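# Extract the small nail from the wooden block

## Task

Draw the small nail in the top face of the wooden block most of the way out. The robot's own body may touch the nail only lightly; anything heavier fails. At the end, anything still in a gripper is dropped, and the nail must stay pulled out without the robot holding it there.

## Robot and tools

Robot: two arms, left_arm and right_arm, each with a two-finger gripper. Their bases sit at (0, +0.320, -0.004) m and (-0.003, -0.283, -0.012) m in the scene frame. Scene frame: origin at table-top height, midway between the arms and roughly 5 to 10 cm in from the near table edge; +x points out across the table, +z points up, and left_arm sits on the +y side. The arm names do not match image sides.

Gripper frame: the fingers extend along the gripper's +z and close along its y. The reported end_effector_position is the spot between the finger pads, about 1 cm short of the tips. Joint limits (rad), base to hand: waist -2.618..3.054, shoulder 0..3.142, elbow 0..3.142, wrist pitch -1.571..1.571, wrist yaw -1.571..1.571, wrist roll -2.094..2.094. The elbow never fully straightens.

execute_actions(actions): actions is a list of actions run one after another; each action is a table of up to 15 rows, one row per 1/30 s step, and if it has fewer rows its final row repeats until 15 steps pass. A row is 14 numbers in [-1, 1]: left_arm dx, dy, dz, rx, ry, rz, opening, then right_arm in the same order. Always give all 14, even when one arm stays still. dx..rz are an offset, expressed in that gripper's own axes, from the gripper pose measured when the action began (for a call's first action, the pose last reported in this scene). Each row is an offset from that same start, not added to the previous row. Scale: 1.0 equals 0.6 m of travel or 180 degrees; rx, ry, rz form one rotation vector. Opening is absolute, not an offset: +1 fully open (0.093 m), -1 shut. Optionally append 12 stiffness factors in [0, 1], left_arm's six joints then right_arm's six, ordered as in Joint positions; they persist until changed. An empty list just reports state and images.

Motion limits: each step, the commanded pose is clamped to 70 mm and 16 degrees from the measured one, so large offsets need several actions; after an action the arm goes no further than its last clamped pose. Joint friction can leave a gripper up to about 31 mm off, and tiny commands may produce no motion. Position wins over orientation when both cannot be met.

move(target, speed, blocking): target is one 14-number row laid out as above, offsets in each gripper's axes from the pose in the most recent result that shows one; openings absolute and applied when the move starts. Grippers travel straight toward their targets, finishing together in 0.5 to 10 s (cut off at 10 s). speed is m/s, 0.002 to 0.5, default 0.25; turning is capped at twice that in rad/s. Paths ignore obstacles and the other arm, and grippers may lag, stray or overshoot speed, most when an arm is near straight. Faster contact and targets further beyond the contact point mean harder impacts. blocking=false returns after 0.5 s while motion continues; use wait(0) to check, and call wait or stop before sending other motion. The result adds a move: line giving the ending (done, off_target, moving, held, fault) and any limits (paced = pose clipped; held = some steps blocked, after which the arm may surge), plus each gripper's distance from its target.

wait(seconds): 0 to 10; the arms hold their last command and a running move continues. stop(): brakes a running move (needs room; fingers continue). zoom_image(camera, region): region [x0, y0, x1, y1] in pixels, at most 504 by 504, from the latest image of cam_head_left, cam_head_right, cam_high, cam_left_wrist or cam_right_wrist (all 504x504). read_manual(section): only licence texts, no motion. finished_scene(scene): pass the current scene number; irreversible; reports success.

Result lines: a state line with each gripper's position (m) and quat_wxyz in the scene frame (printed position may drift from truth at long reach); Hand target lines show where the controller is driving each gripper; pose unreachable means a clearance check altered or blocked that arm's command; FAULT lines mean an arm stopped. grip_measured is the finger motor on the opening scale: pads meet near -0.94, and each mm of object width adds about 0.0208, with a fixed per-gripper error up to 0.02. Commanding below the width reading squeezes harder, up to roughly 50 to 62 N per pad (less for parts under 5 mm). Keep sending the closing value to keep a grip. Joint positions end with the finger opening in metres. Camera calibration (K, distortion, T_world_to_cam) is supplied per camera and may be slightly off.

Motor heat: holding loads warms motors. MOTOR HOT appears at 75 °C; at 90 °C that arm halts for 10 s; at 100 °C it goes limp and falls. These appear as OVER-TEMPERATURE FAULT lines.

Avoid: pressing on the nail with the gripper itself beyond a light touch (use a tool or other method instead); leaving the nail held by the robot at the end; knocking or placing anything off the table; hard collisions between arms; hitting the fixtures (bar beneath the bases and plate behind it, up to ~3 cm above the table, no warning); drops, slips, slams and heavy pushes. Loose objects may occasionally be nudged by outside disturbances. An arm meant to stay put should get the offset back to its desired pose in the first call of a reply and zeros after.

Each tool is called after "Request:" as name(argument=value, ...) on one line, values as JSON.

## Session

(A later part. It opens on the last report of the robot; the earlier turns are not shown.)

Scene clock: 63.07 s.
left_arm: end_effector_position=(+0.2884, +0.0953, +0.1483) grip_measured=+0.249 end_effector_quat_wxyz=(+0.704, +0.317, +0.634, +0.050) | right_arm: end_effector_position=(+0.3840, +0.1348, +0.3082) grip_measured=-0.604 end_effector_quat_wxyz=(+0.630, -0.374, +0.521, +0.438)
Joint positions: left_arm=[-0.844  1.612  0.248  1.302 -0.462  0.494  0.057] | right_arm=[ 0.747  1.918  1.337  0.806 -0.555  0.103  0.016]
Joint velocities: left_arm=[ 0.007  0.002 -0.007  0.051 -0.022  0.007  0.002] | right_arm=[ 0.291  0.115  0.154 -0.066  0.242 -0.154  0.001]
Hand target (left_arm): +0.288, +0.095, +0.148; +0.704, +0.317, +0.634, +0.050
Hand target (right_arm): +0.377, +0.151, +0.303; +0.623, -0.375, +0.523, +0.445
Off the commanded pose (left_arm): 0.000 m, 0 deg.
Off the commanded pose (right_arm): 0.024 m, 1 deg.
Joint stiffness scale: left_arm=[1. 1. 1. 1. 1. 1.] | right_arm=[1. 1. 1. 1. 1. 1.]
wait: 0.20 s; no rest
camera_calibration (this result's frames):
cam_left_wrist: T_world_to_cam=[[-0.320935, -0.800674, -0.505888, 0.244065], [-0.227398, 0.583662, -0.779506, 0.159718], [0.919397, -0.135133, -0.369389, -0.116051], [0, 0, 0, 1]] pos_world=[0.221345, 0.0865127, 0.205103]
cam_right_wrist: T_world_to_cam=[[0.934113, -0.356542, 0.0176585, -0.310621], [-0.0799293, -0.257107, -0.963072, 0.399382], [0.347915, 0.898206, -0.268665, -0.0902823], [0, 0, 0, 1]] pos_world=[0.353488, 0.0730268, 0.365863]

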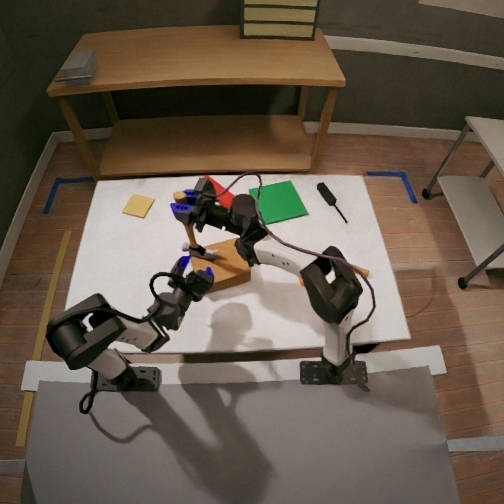

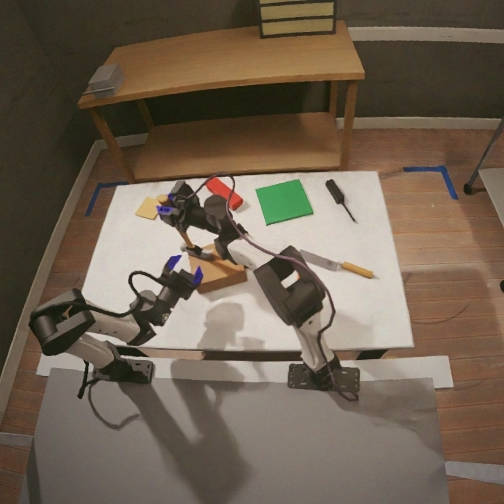

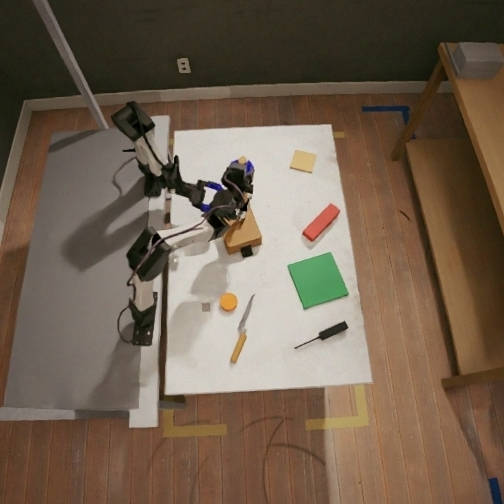

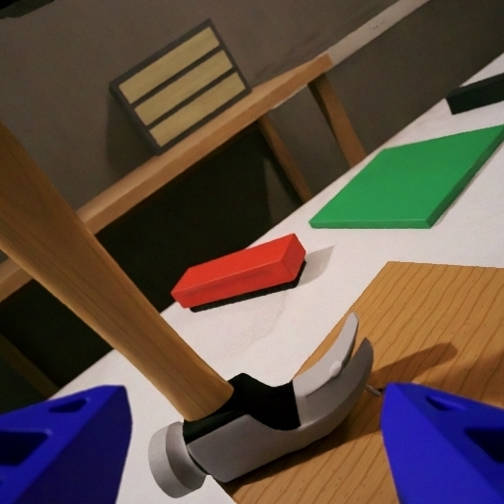

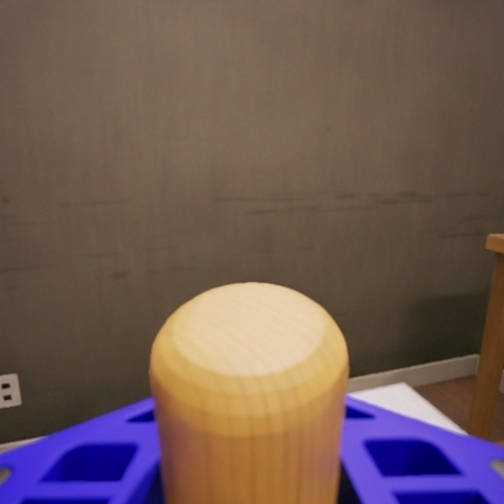

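The nail is freeing. Check state.

Request:
execute_actions(actions=[])

Request:
zoom_image(camera="cam_left_wrist", region=[120, 280, 420, 504])

Scene clock: 63.20 s.
left_arm: end_effector_position=(+0.2884, +0.0953, +0.1483) grip_measured=+0.249 end_effector_quat_wxyz=(+0.704, +0.317, +0.634, +0.050) | right_arm: end_effector_position=(+0.3756, +0.1459, +0.3082) grip_measured=-0.604 end_effector_quat_wxyz=(+0.628, -0.378, +0.516, +0.443)
Joint positions: left_arm=[-0.844  1.612  0.248  1.302 -0.462  0.494  0.057] | right_arm=[ 0.775  1.925  1.345  0.805 -0.544  0.099  0.016]
Joint velocities: left_arm=[ 0.002 -0.022 -0.002  0.007  0.022  0.037  0.001] | right_arm=[ 0.105 -0.002 -0.002  0.11   0.022 -0.051 -0.001]
Hand target (left_arm): +0.288, +0.095, +0.148; +0.704, +0.317, +0.634, +0.050
Hand target (right_arm): +0.377, +0.151, +0.303; +0.623, -0.375, +0.523, +0.445
Off the commanded pose (left_arm): 0.000 m, 0 deg.
Off the commanded pose (right_arm): 0.017 m, 1 deg.
Joint stiffness scale: left_arm=[1. 1. 1. 1. 1. 1.] | right_arm=[1. 1. 1. 1. 1. 1.]
camera_calibration (this result's frames):
cam_left_wrist: T_world_to_cam=[[-0.320935, -0.800674, -0.505888, 0.244065], [-0.227398, 0.583662, -0.779506, 0.159718], [0.919397, -0.135133, -0.369389, -0.116051], [0, 0, 0, 1]] pos_world=[0.221345, 0.0865127, 0.205103]
cam_right_wrist: T_world_to_cam=[[0.939461, -0.342066, 0.0200955, -0.303694], [-0.0730328, -0.257189, -0.963598, 0.399088], [0.334782, 0.903795, -0.266601, -0.0938739], [0, 0, 0, 1]] pos_world=[0.345883, 0.0836002, 0.365636]

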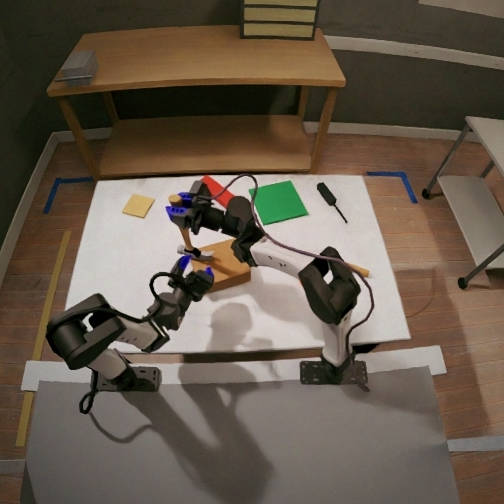

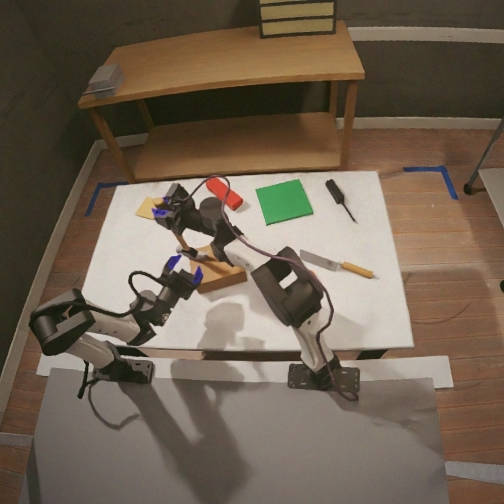

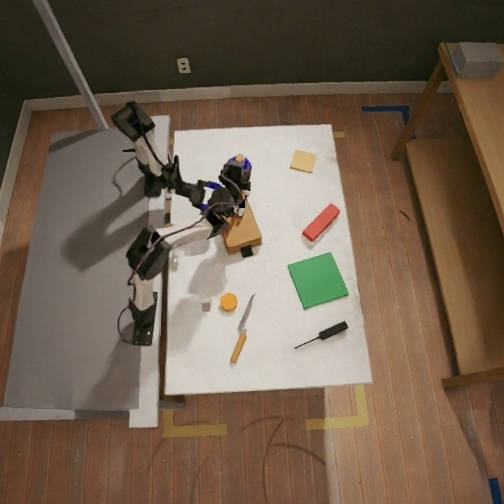

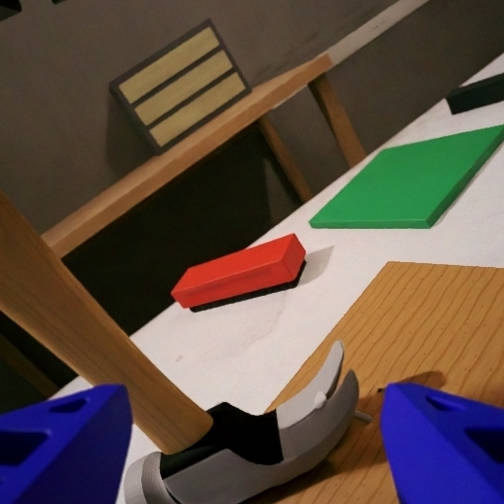

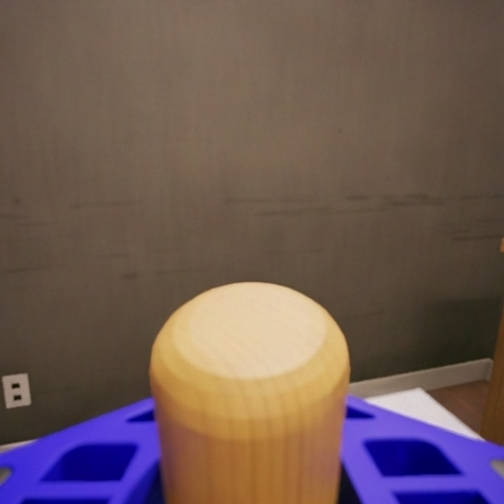

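Region (120, 280, 420, 504) of cam_left_wrist's 504x504 image, scaled by 1.680, with more detail than that image has; it fills the top 376 rows of this view, and the rest is white.

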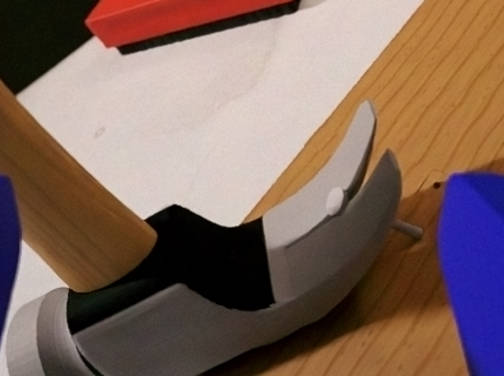

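Request:
zoom_image(camera="cam_head_left", region=[140, 170, 300, 330])

Request:
zoom_image(camera="cam_high", region=[180, 140, 310, 270])

Region (140, 170, 300, 330) of cam_head_left's 504x504 image, scaled by 3.150, with more detail than that image has.

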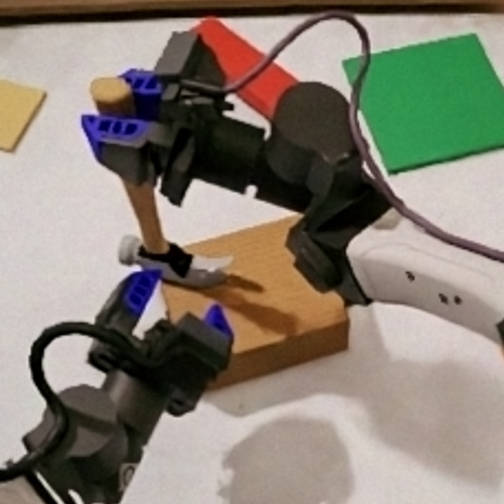

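Region (180, 140, 310, 270) of cam_high's 504x504 image, scaled by 3.877, with more detail than that image has.

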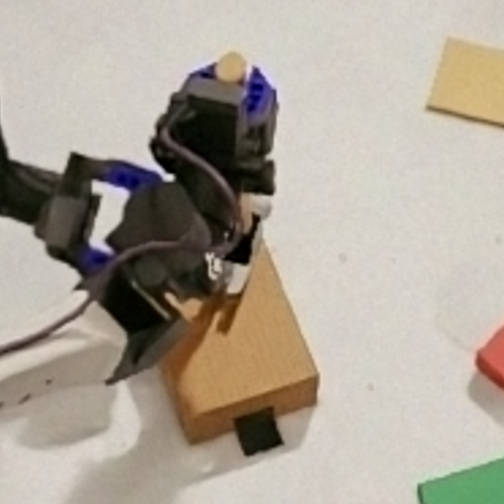

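Request:
execute_actions(actions=[[[0,0,0,0,0,0,0.25,0.004,0,0.006,0,-0.003,0,-0.88],[0,0,0,0,0,0,0.25,-0.001,0,0.006,0,-0.006,0,-0.88],[0,0,0,0,0,0,0.25,-0.006,0,0.006,0,-0.009,0,-0.88],[0,0,0,0,0,0,0.25,-0.011,0,0.005,0,-0.012,0,-0.88],[0,0,0,0,0,0,0.25,-0.016,0,0.005,0,-0.015,0,-0.88],[0,0,0,0,0,0,0.25,-0.021,0,0.004,0,-0.018,0,-0.88],[0,0,0,0,0,0,0.25,-0.026,0,0.004,0,-0.021,0,-0.88],[0,0,0,0,0,0,0.25,-0.031,0,0.003,0,-0.024,0,-0.88],[0,0,0,0,0,0,0.25,-0.036,0,0.003,0,-0.027,0,-0.88],[0,0,0,0,0,0,0.25,-0.041,0,0.002,0,-0.030,0,-0.88],[0,0,0,0,0,0,0.25,-0.046,0,0.002,0,-0.033,0,-0.88],[0,0,0,0,0,0,0.25,-0.051,0,0.001,0,-0.036,0,-0.88],[0,0,0,0,0,0,0.25,-0.056,0,0.001,0,-0.039,0,-0.88],[0,0,0,0,0,0,0.25,-0.061,0,0.0,0,-0.042,0,-0.88],[0,0,0,0,0,0,0.25,-0.066,0,0.0,0,-0.045,0,-0.88]]])

Request:
wait(seconds=0.2)

Scene clock: 65.27 s.
left_arm: end_effector_position=(+0.2884, +0.0953, +0.1483) grip_measured=+0.249 end_effector_quat_wxyz=(+0.704, +0.317, +0.634, +0.050) | right_arm: end_effector_position=(+0.3743, +0.1467, +0.3115) grip_measured=-0.604 end_effector_quat_wxyz=(+0.625, -0.366, +0.516, +0.457)
Joint positions: left_arm=[-0.844  1.612  0.248  1.302 -0.462  0.494  0.057] | right_arm=[ 0.778  1.929  1.345  0.832 -0.54   0.142  0.016]
Joint velocities: left_arm=[-0.017 -0.002 -0.002  0.007 -0.007  0.037 -0.001] | right_arm=[ 0.002 -0.012  0.017  0.11  -0.037  0.183  0.   ]
Hand target (left_arm): +0.288, +0.095, +0.148; +0.704, +0.317, +0.634, +0.050
Hand target (right_arm): +0.371, +0.138, +0.346; +0.661, -0.348, +0.472, +0.469
Off the commanded pose (left_arm): 0.000 m, 0 deg.
Off the commanded pose (right_arm): 0.036 m, 7 deg.
Joint stiffness scale: left_arm=[1. 1. 1. 1. 1. 1.] | right_arm=[1. 1. 1. 1. 1. 1.]
camera_calibration (this result's frames):
cam_left_wrist: T_world_to_cam=[[-0.320935, -0.800674, -0.505888, 0.244065], [-0.227398, 0.583662, -0.779506, 0.159718], [0.919397, -0.135133, -0.369389, -0.116051], [0, 0, 0, 1]] pos_world=[0.221345, 0.0865127, 0.205103]
cam_right_wrist: T_world_to_cam=[[0.942417, -0.334222, -0.0120458, -0.294541], [-0.0941325, -0.230523, -0.968503, 0.407983], [0.320918, 0.913868, -0.24871, -0.0951808], [0, 0, 0, 1]] pos_world=[0.34653, 0.08259, 0.367913]

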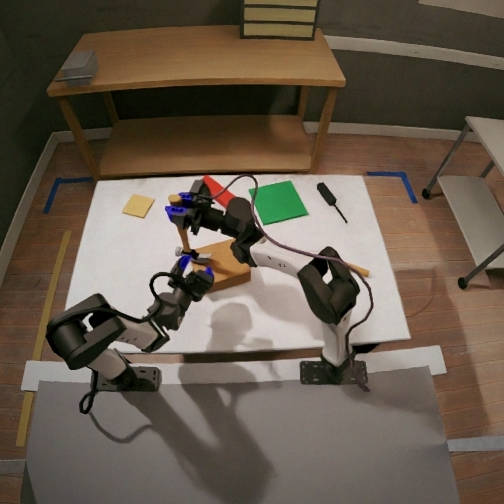

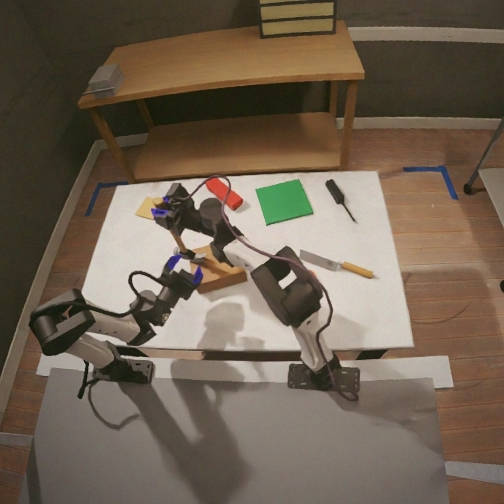

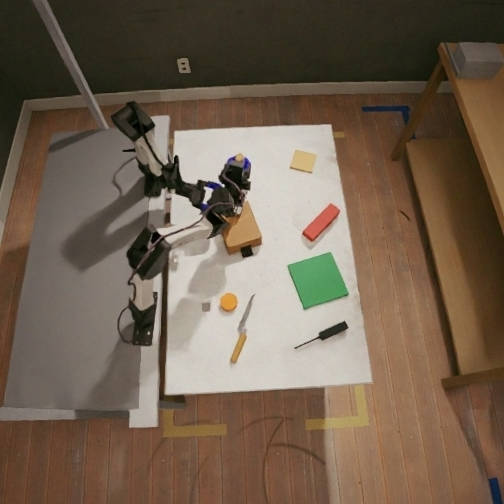

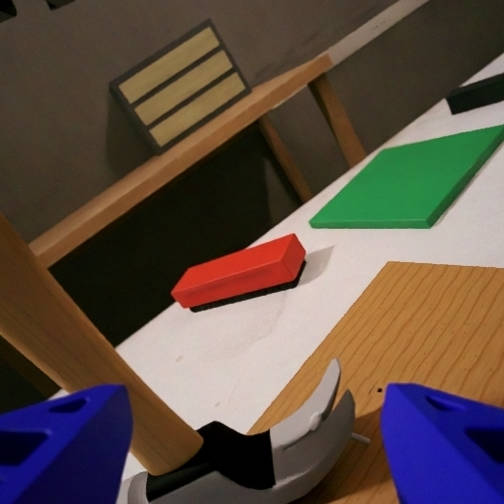

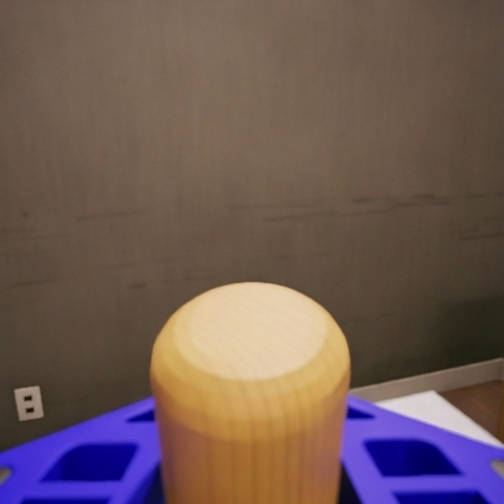

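Scene clock: 65.47 s.
left_arm: end_effector_position=(+0.2884, +0.0953, +0.1483) grip_measured=+0.249 end_effector_quat_wxyz=(+0.704, +0.317, +0.634, +0.050) | right_arm: end_effector_position=(+0.3739, +0.1464, +0.3140) grip_measured=-0.604 end_effector_quat_wxyz=(+0.624, -0.361, +0.515, +0.464)
Joint positions: left_arm=[-0.844  1.612  0.248  1.302 -0.462  0.494  0.057] | right_arm=[ 0.778  1.929  1.345  0.843 -0.54   0.163  0.016]
Joint velocities: left_arm=[-0.007  0.017 -0.007 -0.095  0.007 -0.037  0.001] | right_arm=[ 0.002 -0.002 -0.027  0.037  0.007  0.037  0.   ]
Hand target (left_arm): +0.288, +0.095, +0.148; +0.704, +0.317, +0.634, +0.050
Hand target (right_arm): +0.371, +0.138, +0.346; +0.661, -0.348, +0.472, +0.468
Off the commanded pose (left_arm): 0.000 m, 0 deg.
Off the commanded pose (right_arm): 0.034 m, 7 deg.
Joint stiffness scale: left_arm=[1. 1. 1. 1. 1. 1.] | right_arm=[1. 1. 1. 1. 1. 1.]
wait: 0.20 s; no rest
camera_calibration (this result's frames):
cam_left_wrist: T_world_to_cam=[[-0.320935, -0.800674, -0.505888, 0.244065], [-0.227398, 0.583662, -0.779506, 0.159718], [0.919397, -0.135133, -0.369389, -0.116051], [0, 0, 0, 1]] pos_world=[0.221345, 0.0865127, 0.205103]
cam_right_wrist: T_world_to_cam=[[0.943634, -0.329941, -0.0263462, -0.290786], [-0.103201, -0.217656, -0.970554, 0.412353], [0.314491, 0.918567, -0.239438, -0.0952781], [0, 0, 0, 1]] pos_world=[0.346915, 0.0813284, 0.369737]

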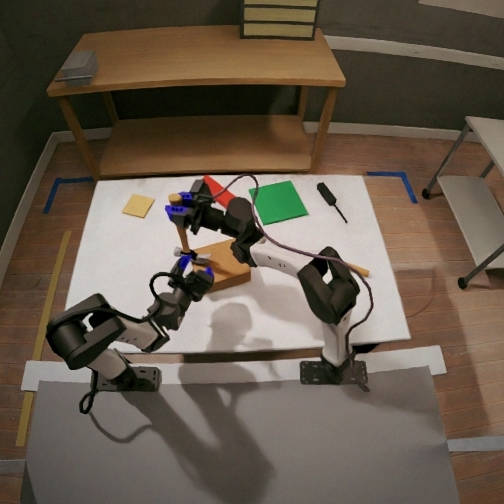

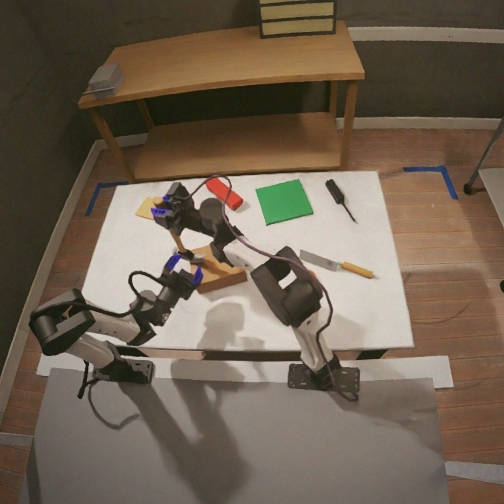

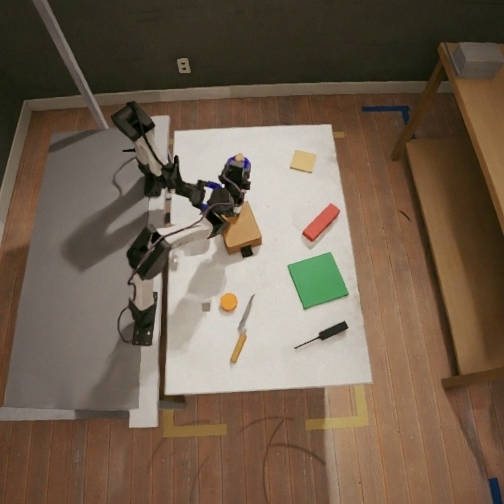

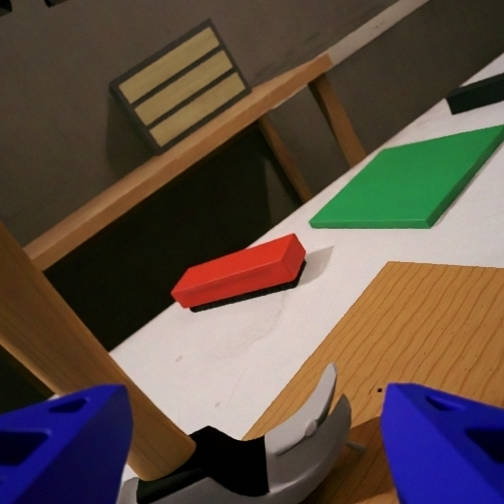

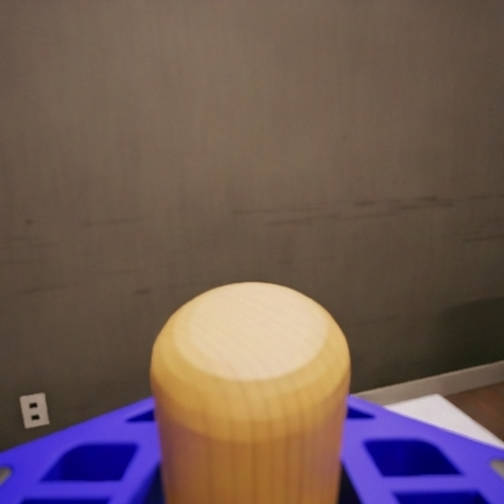

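Request:
execute_actions(actions=[[[0,0,-0.004,0,0,0,0.25,-0.059,0.001,-0.003,0,-0.037,-0.017,-0.88],[0,0,-0.008,0,0,0,0.25,-0.063,0.0,-0.003,0,-0.037,-0.019,-0.88],[0,0,-0.013,0,0,0,0.25,-0.067,-0.001,-0.005,0,-0.038,-0.021,-0.88],[0,0,-0.018,0,0,0,0.25,-0.071,-0.002,-0.008,0,-0.038,-0.023,-0.88],[0,0,-0.023,0,0,0,0.25,-0.074,-0.004,-0.012,0,-0.039,-0.025,-0.88],[0,0,-0.028,0,0,0,0.25,-0.077,-0.005,-0.017,0,-0.039,-0.027,-0.88],[0,0,-0.033,0,0,0,0.25,-0.079,-0.007,-0.023,0,-0.040,-0.029,-0.88],[0,0,-0.038,0,0,0,0.25,-0.081,-0.008,-0.029,0,-0.040,-0.030,-0.88],[0,0,-0.043,0,0,0,0.25,-0.083,-0.010,-0.035,0,-0.041,-0.031,-0.88],[0,0,-0.048,0,0,0,0.25,-0.084,-0.011,-0.041,0,-0.041,-0.032,-0.88],[0,0,-0.052,0,0,0,0.25,-0.086,-0.013,-0.047,0,-0.041,-0.032,-0.88],[0,0,-0.055,0,0,0,0.25,-0.087,-0.014,-0.053,0,-0.041,-0.032,-0.88],[0,0,-0.058,0,0,0,0.25,-0.088,-0.016,-0.059,0,-0.041,-0.032,-0.88],[0,0,-0.060,0,0,0,0.25,-0.090,-0.017,-0.065,0,-0.041,-0.032,-0.88],[0,0,-0.060,0,0,0,0.25,-0.091,-0.018,-0.071,0,-0.041,-0.032,-0.88]]])

Request:
wait(seconds=0.2)

Scene clock: 66.90 s.
left_arm: end_effector_position=(+0.2588, +0.1032, +0.1493) grip_measured=+0.249 end_effector_quat_wxyz=(+0.707, +0.321, +0.629, +0.044) | right_arm: end_effector_position=(+0.3830, +0.1117, +0.3132) grip_measured=-0.604 end_effector_quat_wxyz=(+0.632, -0.355, +0.520, +0.452)
Joint positions: left_arm=[-0.92   1.505  0.15   1.302 -0.52   0.494  0.057] | right_arm=[ 0.708  1.872  1.262  0.874 -0.58   0.167  0.016]
Joint velocities: left_arm=[-0.11  -0.173 -0.095  0.022 -0.139  0.022 -0.001] | right_arm=[-0.222 -0.237 -0.32   0.095 -0.066  0.022 -0.001]
Hand target (left_arm): +0.255, +0.109, +0.148; +0.704, +0.317, +0.633, +0.051
Hand target (right_arm): +0.370, +0.094, +0.357; +0.677, -0.357, +0.458, +0.453
Off the commanded pose (left_arm): 0.007 m, 1 deg.
Off the commanded pose (right_arm): 0.051 m, 9 deg.
Joint stiffness scale: left_arm=[1. 1. 1. 1. 1. 1.] | right_arm=[1. 1. 1. 1. 1. 1.]
camera_calibration (this result's frames):
cam_left_wrist: T_world_to_cam=[[-0.332222, -0.795962, -0.506037, 0.24379], [-0.210472, 0.585543, -0.782841, 0.145102], [0.919418, -0.15357, -0.362059, -0.0866507], [0, 0, 0, 1]] pos_world=[0.191201, 0.0957772, 0.205586]
cam_right_wrist: T_world_to_cam=[[0.93318, -0.358911, -0.018925, -0.305972], [-0.103486, -0.217895, -0.97047, 0.405148], [0.344189, 0.907582, -0.240478, -0.0762914], [0, 0, 0, 1]] pos_world=[0.353713, 0.0477039, 0.369047]

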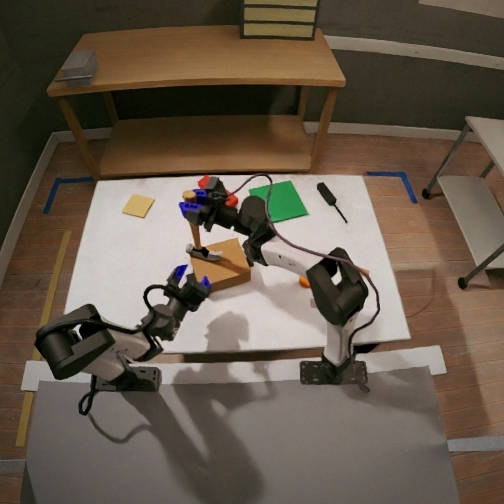

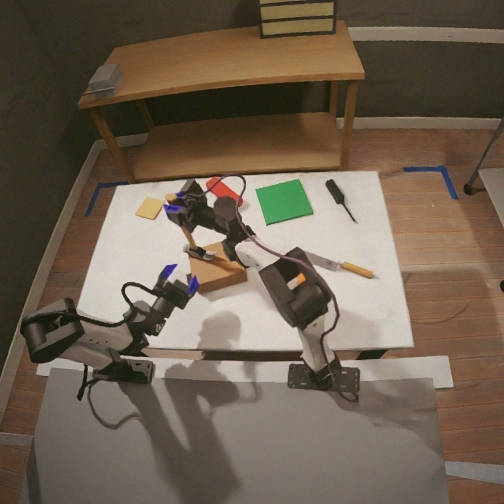

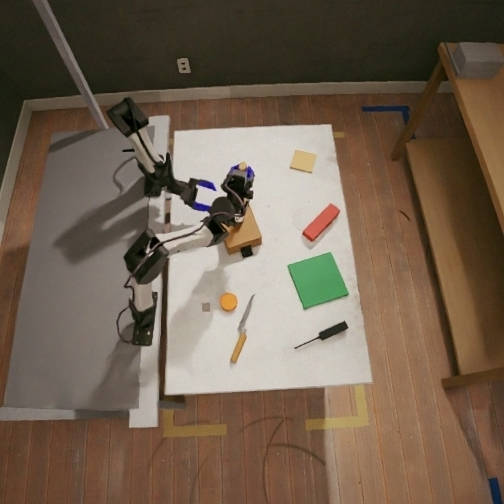

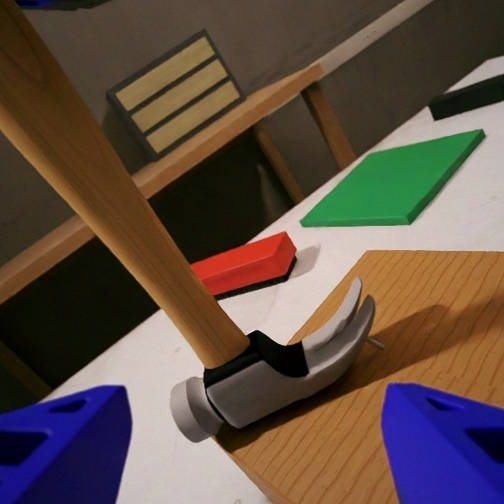

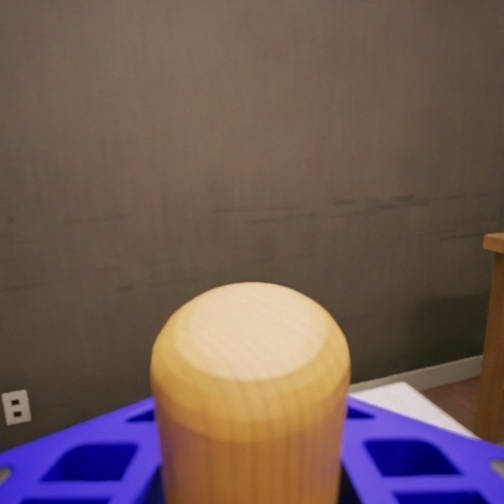

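Scene clock: 67.10 s.
left_arm: end_effector_position=(+0.2582, +0.1051, +0.1500) grip_measured=+0.249 end_effector_quat_wxyz=(+0.707, +0.317, +0.630, +0.047) | right_arm: end_effector_position=(+0.3835, +0.1026, +0.3171) grip_measured=-0.604 end_effector_quat_wxyz=(+0.638, -0.356, +0.514, +0.450)
Joint positions: left_arm=[-0.924  1.498  0.146  1.3   -0.534  0.494  0.057] | right_arm=[ 0.689  1.856  1.245  0.891 -0.596  0.167  0.016]
Joint velocities: left_arm=[-0.002 -0.007  0.007 -0.051 -0.095 -0.007 -0.   ] | right_arm=[ 0.007 -0.007  0.002  0.037 -0.022 -0.037 -0.   ]
Hand target (left_arm): +0.255, +0.109, +0.148; +0.704, +0.317, +0.633, +0.051
Hand target (right_arm): +0.370, +0.094, +0.356; +0.677, -0.357, +0.458, +0.453
Off the commanded pose (left_arm): 0.005 m, 1 deg.
Off the commanded pose (right_arm): 0.045 m, 8 deg.
Joint stiffness scale: left_arm=[1. 1. 1. 1. 1. 1.] | right_arm=[1. 1. 1. 1. 1. 1.]
wait: 0.20 s; no rest
camera_calibration (this result's frames):
cam_left_wrist: T_world_to_cam=[[-0.323216, -0.800122, -0.505308, 0.243522], [-0.21513, 0.582114, -0.784132, 0.146164], [0.921548, -0.144737, -0.360279, -0.0872878], [0, 0, 0, 1]] pos_world=[0.190594, 0.0971294, 0.206217]
cam_right_wrist: T_world_to_cam=[[0.932381, -0.361419, -0.00655383, -0.312997], [-0.0891634, -0.212376, -0.973112, 0.401765], [0.350309, 0.907895, -0.23024, -0.0728909], [0, 0, 0, 1]] pos_world=[0.35319, 0.0383793, 0.372128]

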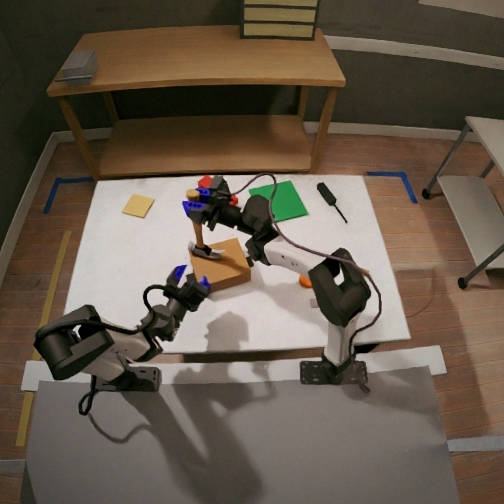

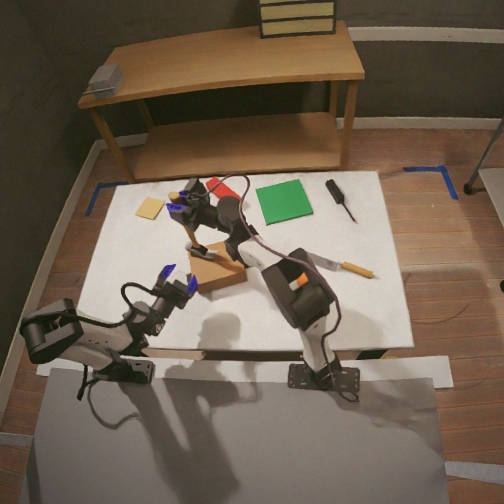

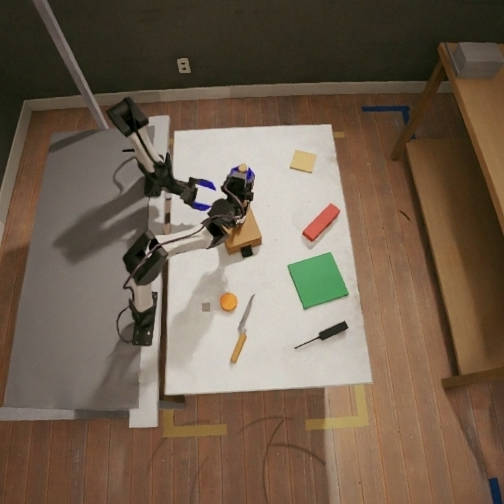

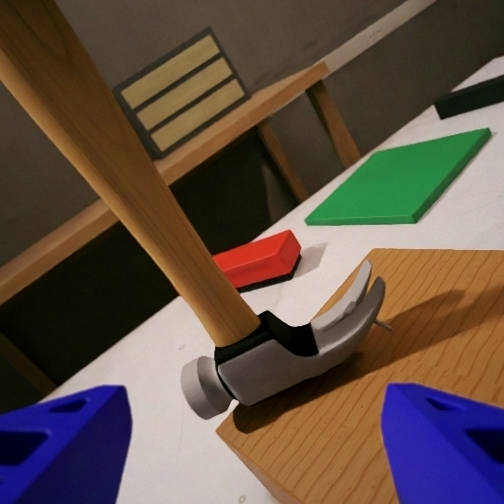

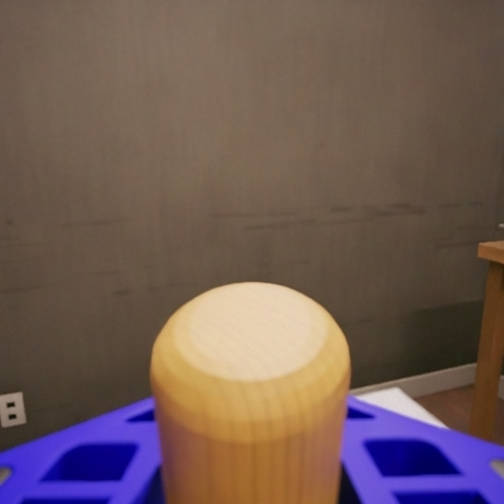

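Request:
execute_actions(actions=[[[0,0,0,0,0,0,0.25,-0.073,0.018,-0.013,-0.0086,-0.036,-0.024,-0.88],[0,0,0,0,0,0,0.25,-0.074,0.020,-0.018,-0.0086,-0.036,-0.024,-0.88],[0,0,0,0,0,0,0.25,-0.075,0.021,-0.023,-0.0086,-0.036,-0.025,-0.88],[0,0,0,0,0,0,0.25,-0.077,0.022,-0.028,-0.0086,-0.036,-0.025,-0.88],[0,0,0,0,0,0,0.25,-0.078,0.024,-0.033,-0.0086,-0.036,-0.026,-0.88],[0,0,0,0,0,0,0.25,-0.079,0.025,-0.038,-0.0086,-0.036,-0.026,-0.88],[0,0,0,0,0,0,0.25,-0.080,0.026,-0.043,-0.0086,-0.036,-0.027,-0.88],[0,0,0,0,0,0,0.25,-0.081,0.028,-0.048,-0.0086,-0.036,-0.027,-0.88],[0,0,0,0,0,0,0.25,-0.082,0.029,-0.053,-0.0086,-0.036,-0.027,-0.88],[0,0,0,0,0,0,0.25,-0.083,0.030,-0.058,-0.0086,-0.036,-0.027,-0.88],[0,0,0,0,0,0,0.25,-0.084,0.032,-0.063,-0.0086,-0.036,-0.027,-0.88],[0,0,0,0,0,0,0.25,-0.085,0.033,-0.068,-0.0086,-0.036,-0.027,-0.88],[0,0,0,0,0,0,0.25,-0.086,0.034,-0.073,-0.0086,-0.036,-0.027,-0.88],[0,0,0,0,0,0,0.25,-0.087,0.035,-0.078,-0.0086,-0.036,-0.027,-0.88],[0,0,0,0,0,0,0.25,-0.088,0.036,-0.082,-0.0086,-0.036,-0.027,-0.88]]])

Request:
wait(seconds=0.3)

Scene clock: 69.27 s.
left_arm: end_effector_position=(+0.2586, +0.1060, +0.1496) grip_measured=+0.249 end_effector_quat_wxyz=(+0.707, +0.316, +0.631, +0.049) | right_arm: end_effector_position=(+0.3574, +0.0695, +0.3191) grip_measured=-0.604 end_effector_quat_wxyz=(+0.637, -0.362, +0.511, +0.449)
Joint positions: left_arm=[-0.924  1.498  0.146  1.298 -0.539  0.494  0.057] | right_arm=[ 0.651  1.714  1.076  0.925 -0.643  0.171  0.016]
Joint velocities: left_arm=[ 0.002  0.007 -0.017  0.037 -0.022  0.066  0.001] | right_arm=[-0.12  -0.266 -0.335  0.022 -0.11  -0.022 -0.   ]
Hand target (left_arm): +0.258, +0.105, +0.150; +0.707, +0.317, +0.630, +0.047
Hand target (right_arm): +0.344, +0.055, +0.356; +0.678, -0.361, +0.457, +0.448
Off the commanded pose (left_arm): 0.001 m, 0 deg.
Off the commanded pose (right_arm): 0.044 m, 8 deg.
Joint stiffness scale: left_arm=[1. 1. 1. 1. 1. 1.] | right_arm=[1. 1. 1. 1. 1. 1.]
camera_calibration (this result's frames):
cam_left_wrist: T_world_to_cam=[[-0.319366, -0.801137, -0.506148, 0.243357], [-0.219018, 0.582059, -0.783095, 0.146307], [0.921974, -0.139239, -0.361353, -0.0881636], [0, 0, 0, 1]] pos_world=[0.191048, 0.0975269, 0.205888]
cam_right_wrist: T_world_to_cam=[[0.935184, -0.354133, 0.0044698, -0.305656], [-0.0782953, -0.219036, -0.97257, 0.390754], [0.345398, 0.909183, -0.232566, -0.0308762], [0, 0, 0, 1]] pos_world=[0.327104, 0.0054183, 0.374221]

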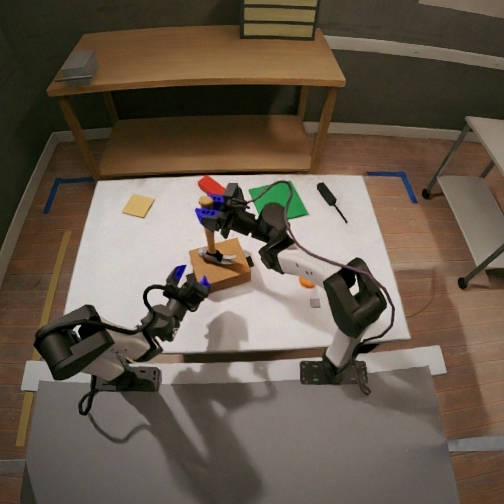

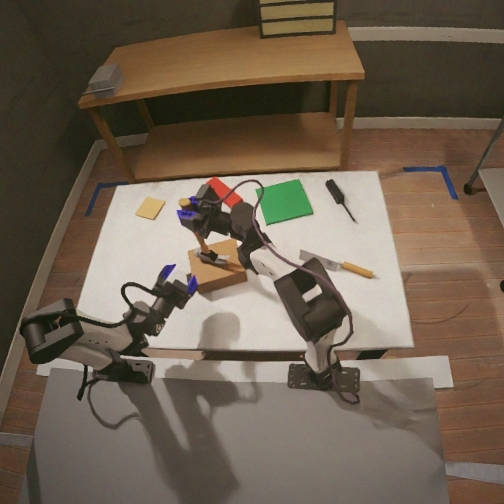

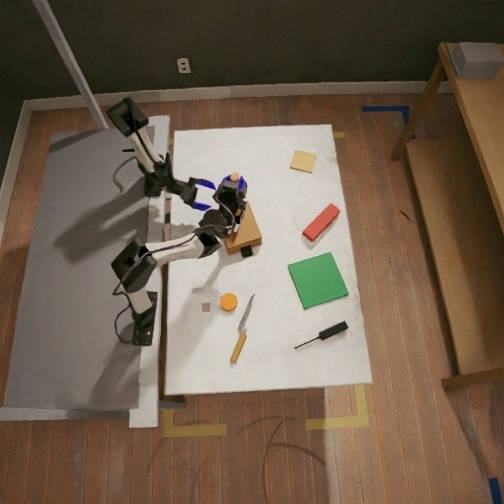

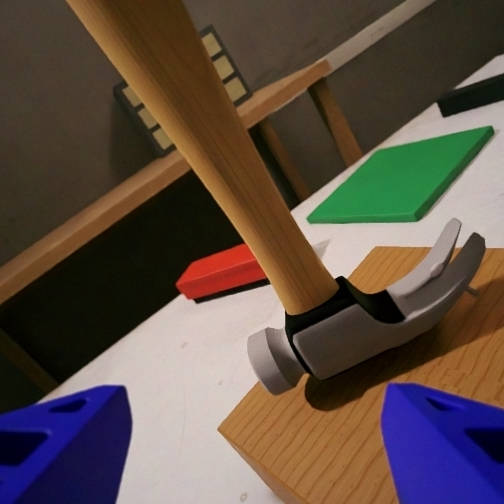

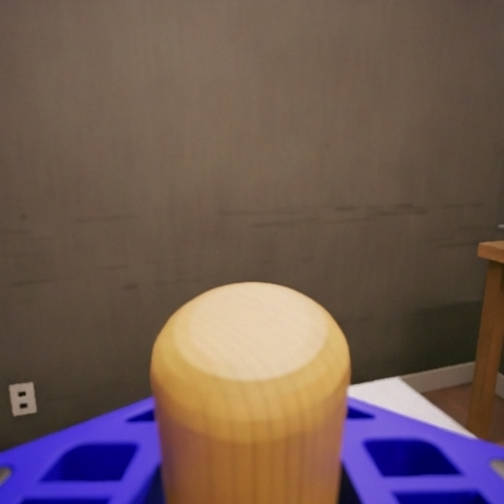

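Scene clock: 69.57 s.
left_arm: end_effector_position=(+0.2586, +0.1060, +0.1496) grip_measured=+0.249 end_effector_quat_wxyz=(+0.707, +0.316, +0.631, +0.049) | right_arm: end_effector_position=(+0.3541, +0.0647, +0.3213) grip_measured=-0.604 end_effector_quat_wxyz=(+0.639, -0.364, +0.507, +0.450)
Joint positions: left_arm=[-0.924  1.498  0.146  1.298 -0.539  0.494  0.057] | right_arm=[ 0.643  1.698  1.059  0.937 -0.655  0.176  0.016]
Joint velocities: left_arm=[ 0.002  0.002 -0.007 -0.037 -0.022 -0.066 -0.001] | right_arm=[ 0.007  0.007  0.002  0.007 -0.007 -0.051  0.   ]
Hand target (left_arm): +0.258, +0.105, +0.150; +0.707, +0.317, +0.630, +0.047
Hand target (right_arm): +0.344, +0.055, +0.356; +0.678, -0.361, +0.457, +0.448
Off the commanded pose (left_arm): 0.001 m, 0 deg.
Off the commanded pose (right_arm): 0.040 m, 8 deg.
Joint stiffness scale: left_arm=[1. 1. 1. 1. 1. 1.] | right_arm=[1. 1. 1. 1. 1. 1.]
wait: 0.30 s; no rest
camera_calibration (this result's frames):
cam_left_wrist: T_world_to_cam=[[-0.319366, -0.801137, -0.506148, 0.243357], [-0.219018, 0.582059, -0.783095, 0.146307], [0.921974, -0.139239, -0.361353, -0.0881636], [0, 0, 0, 1]] pos_world=[0.191048, 0.0975269, 0.205888]
cam_right_wrist: T_world_to_cam=[[0.936851, -0.349612, 0.00906901, -0.306568], [-0.0707908, -0.214964, -0.974053, 0.389164], [0.34249, 0.9119, -0.226139, -0.0260374], [0, 0, 0, 1]] pos_world=[0.323675, 0.000220098, 0.375958]

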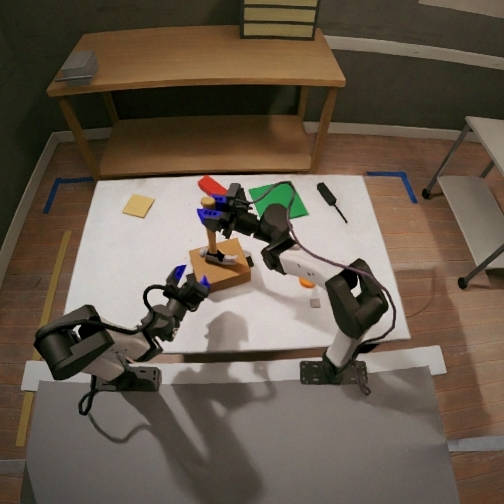

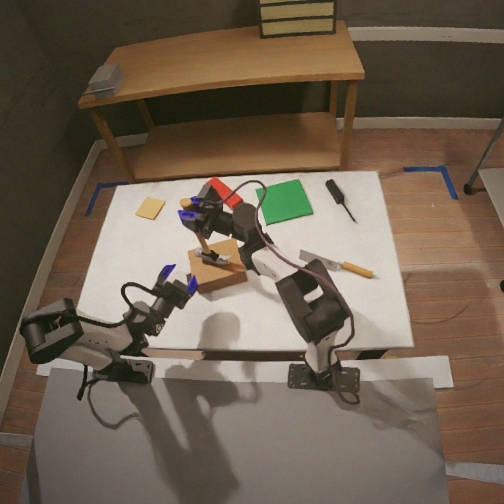

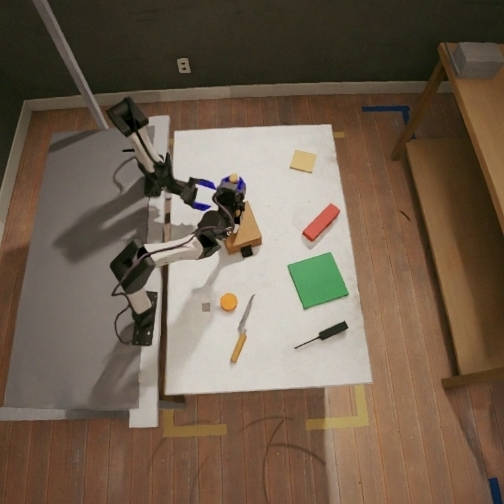

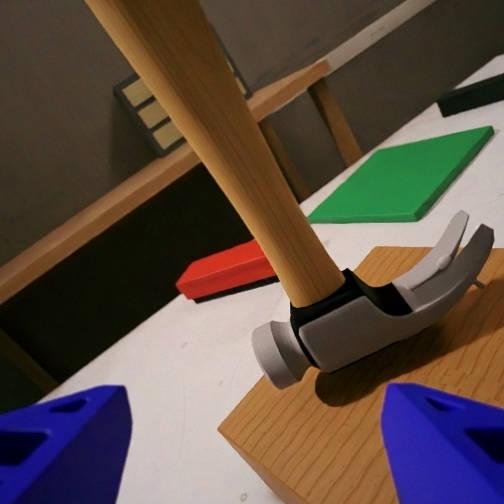

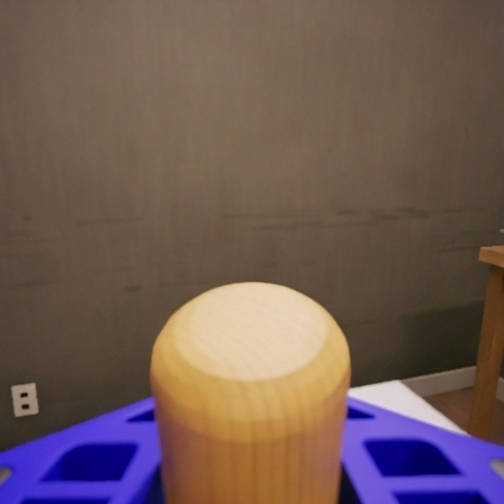

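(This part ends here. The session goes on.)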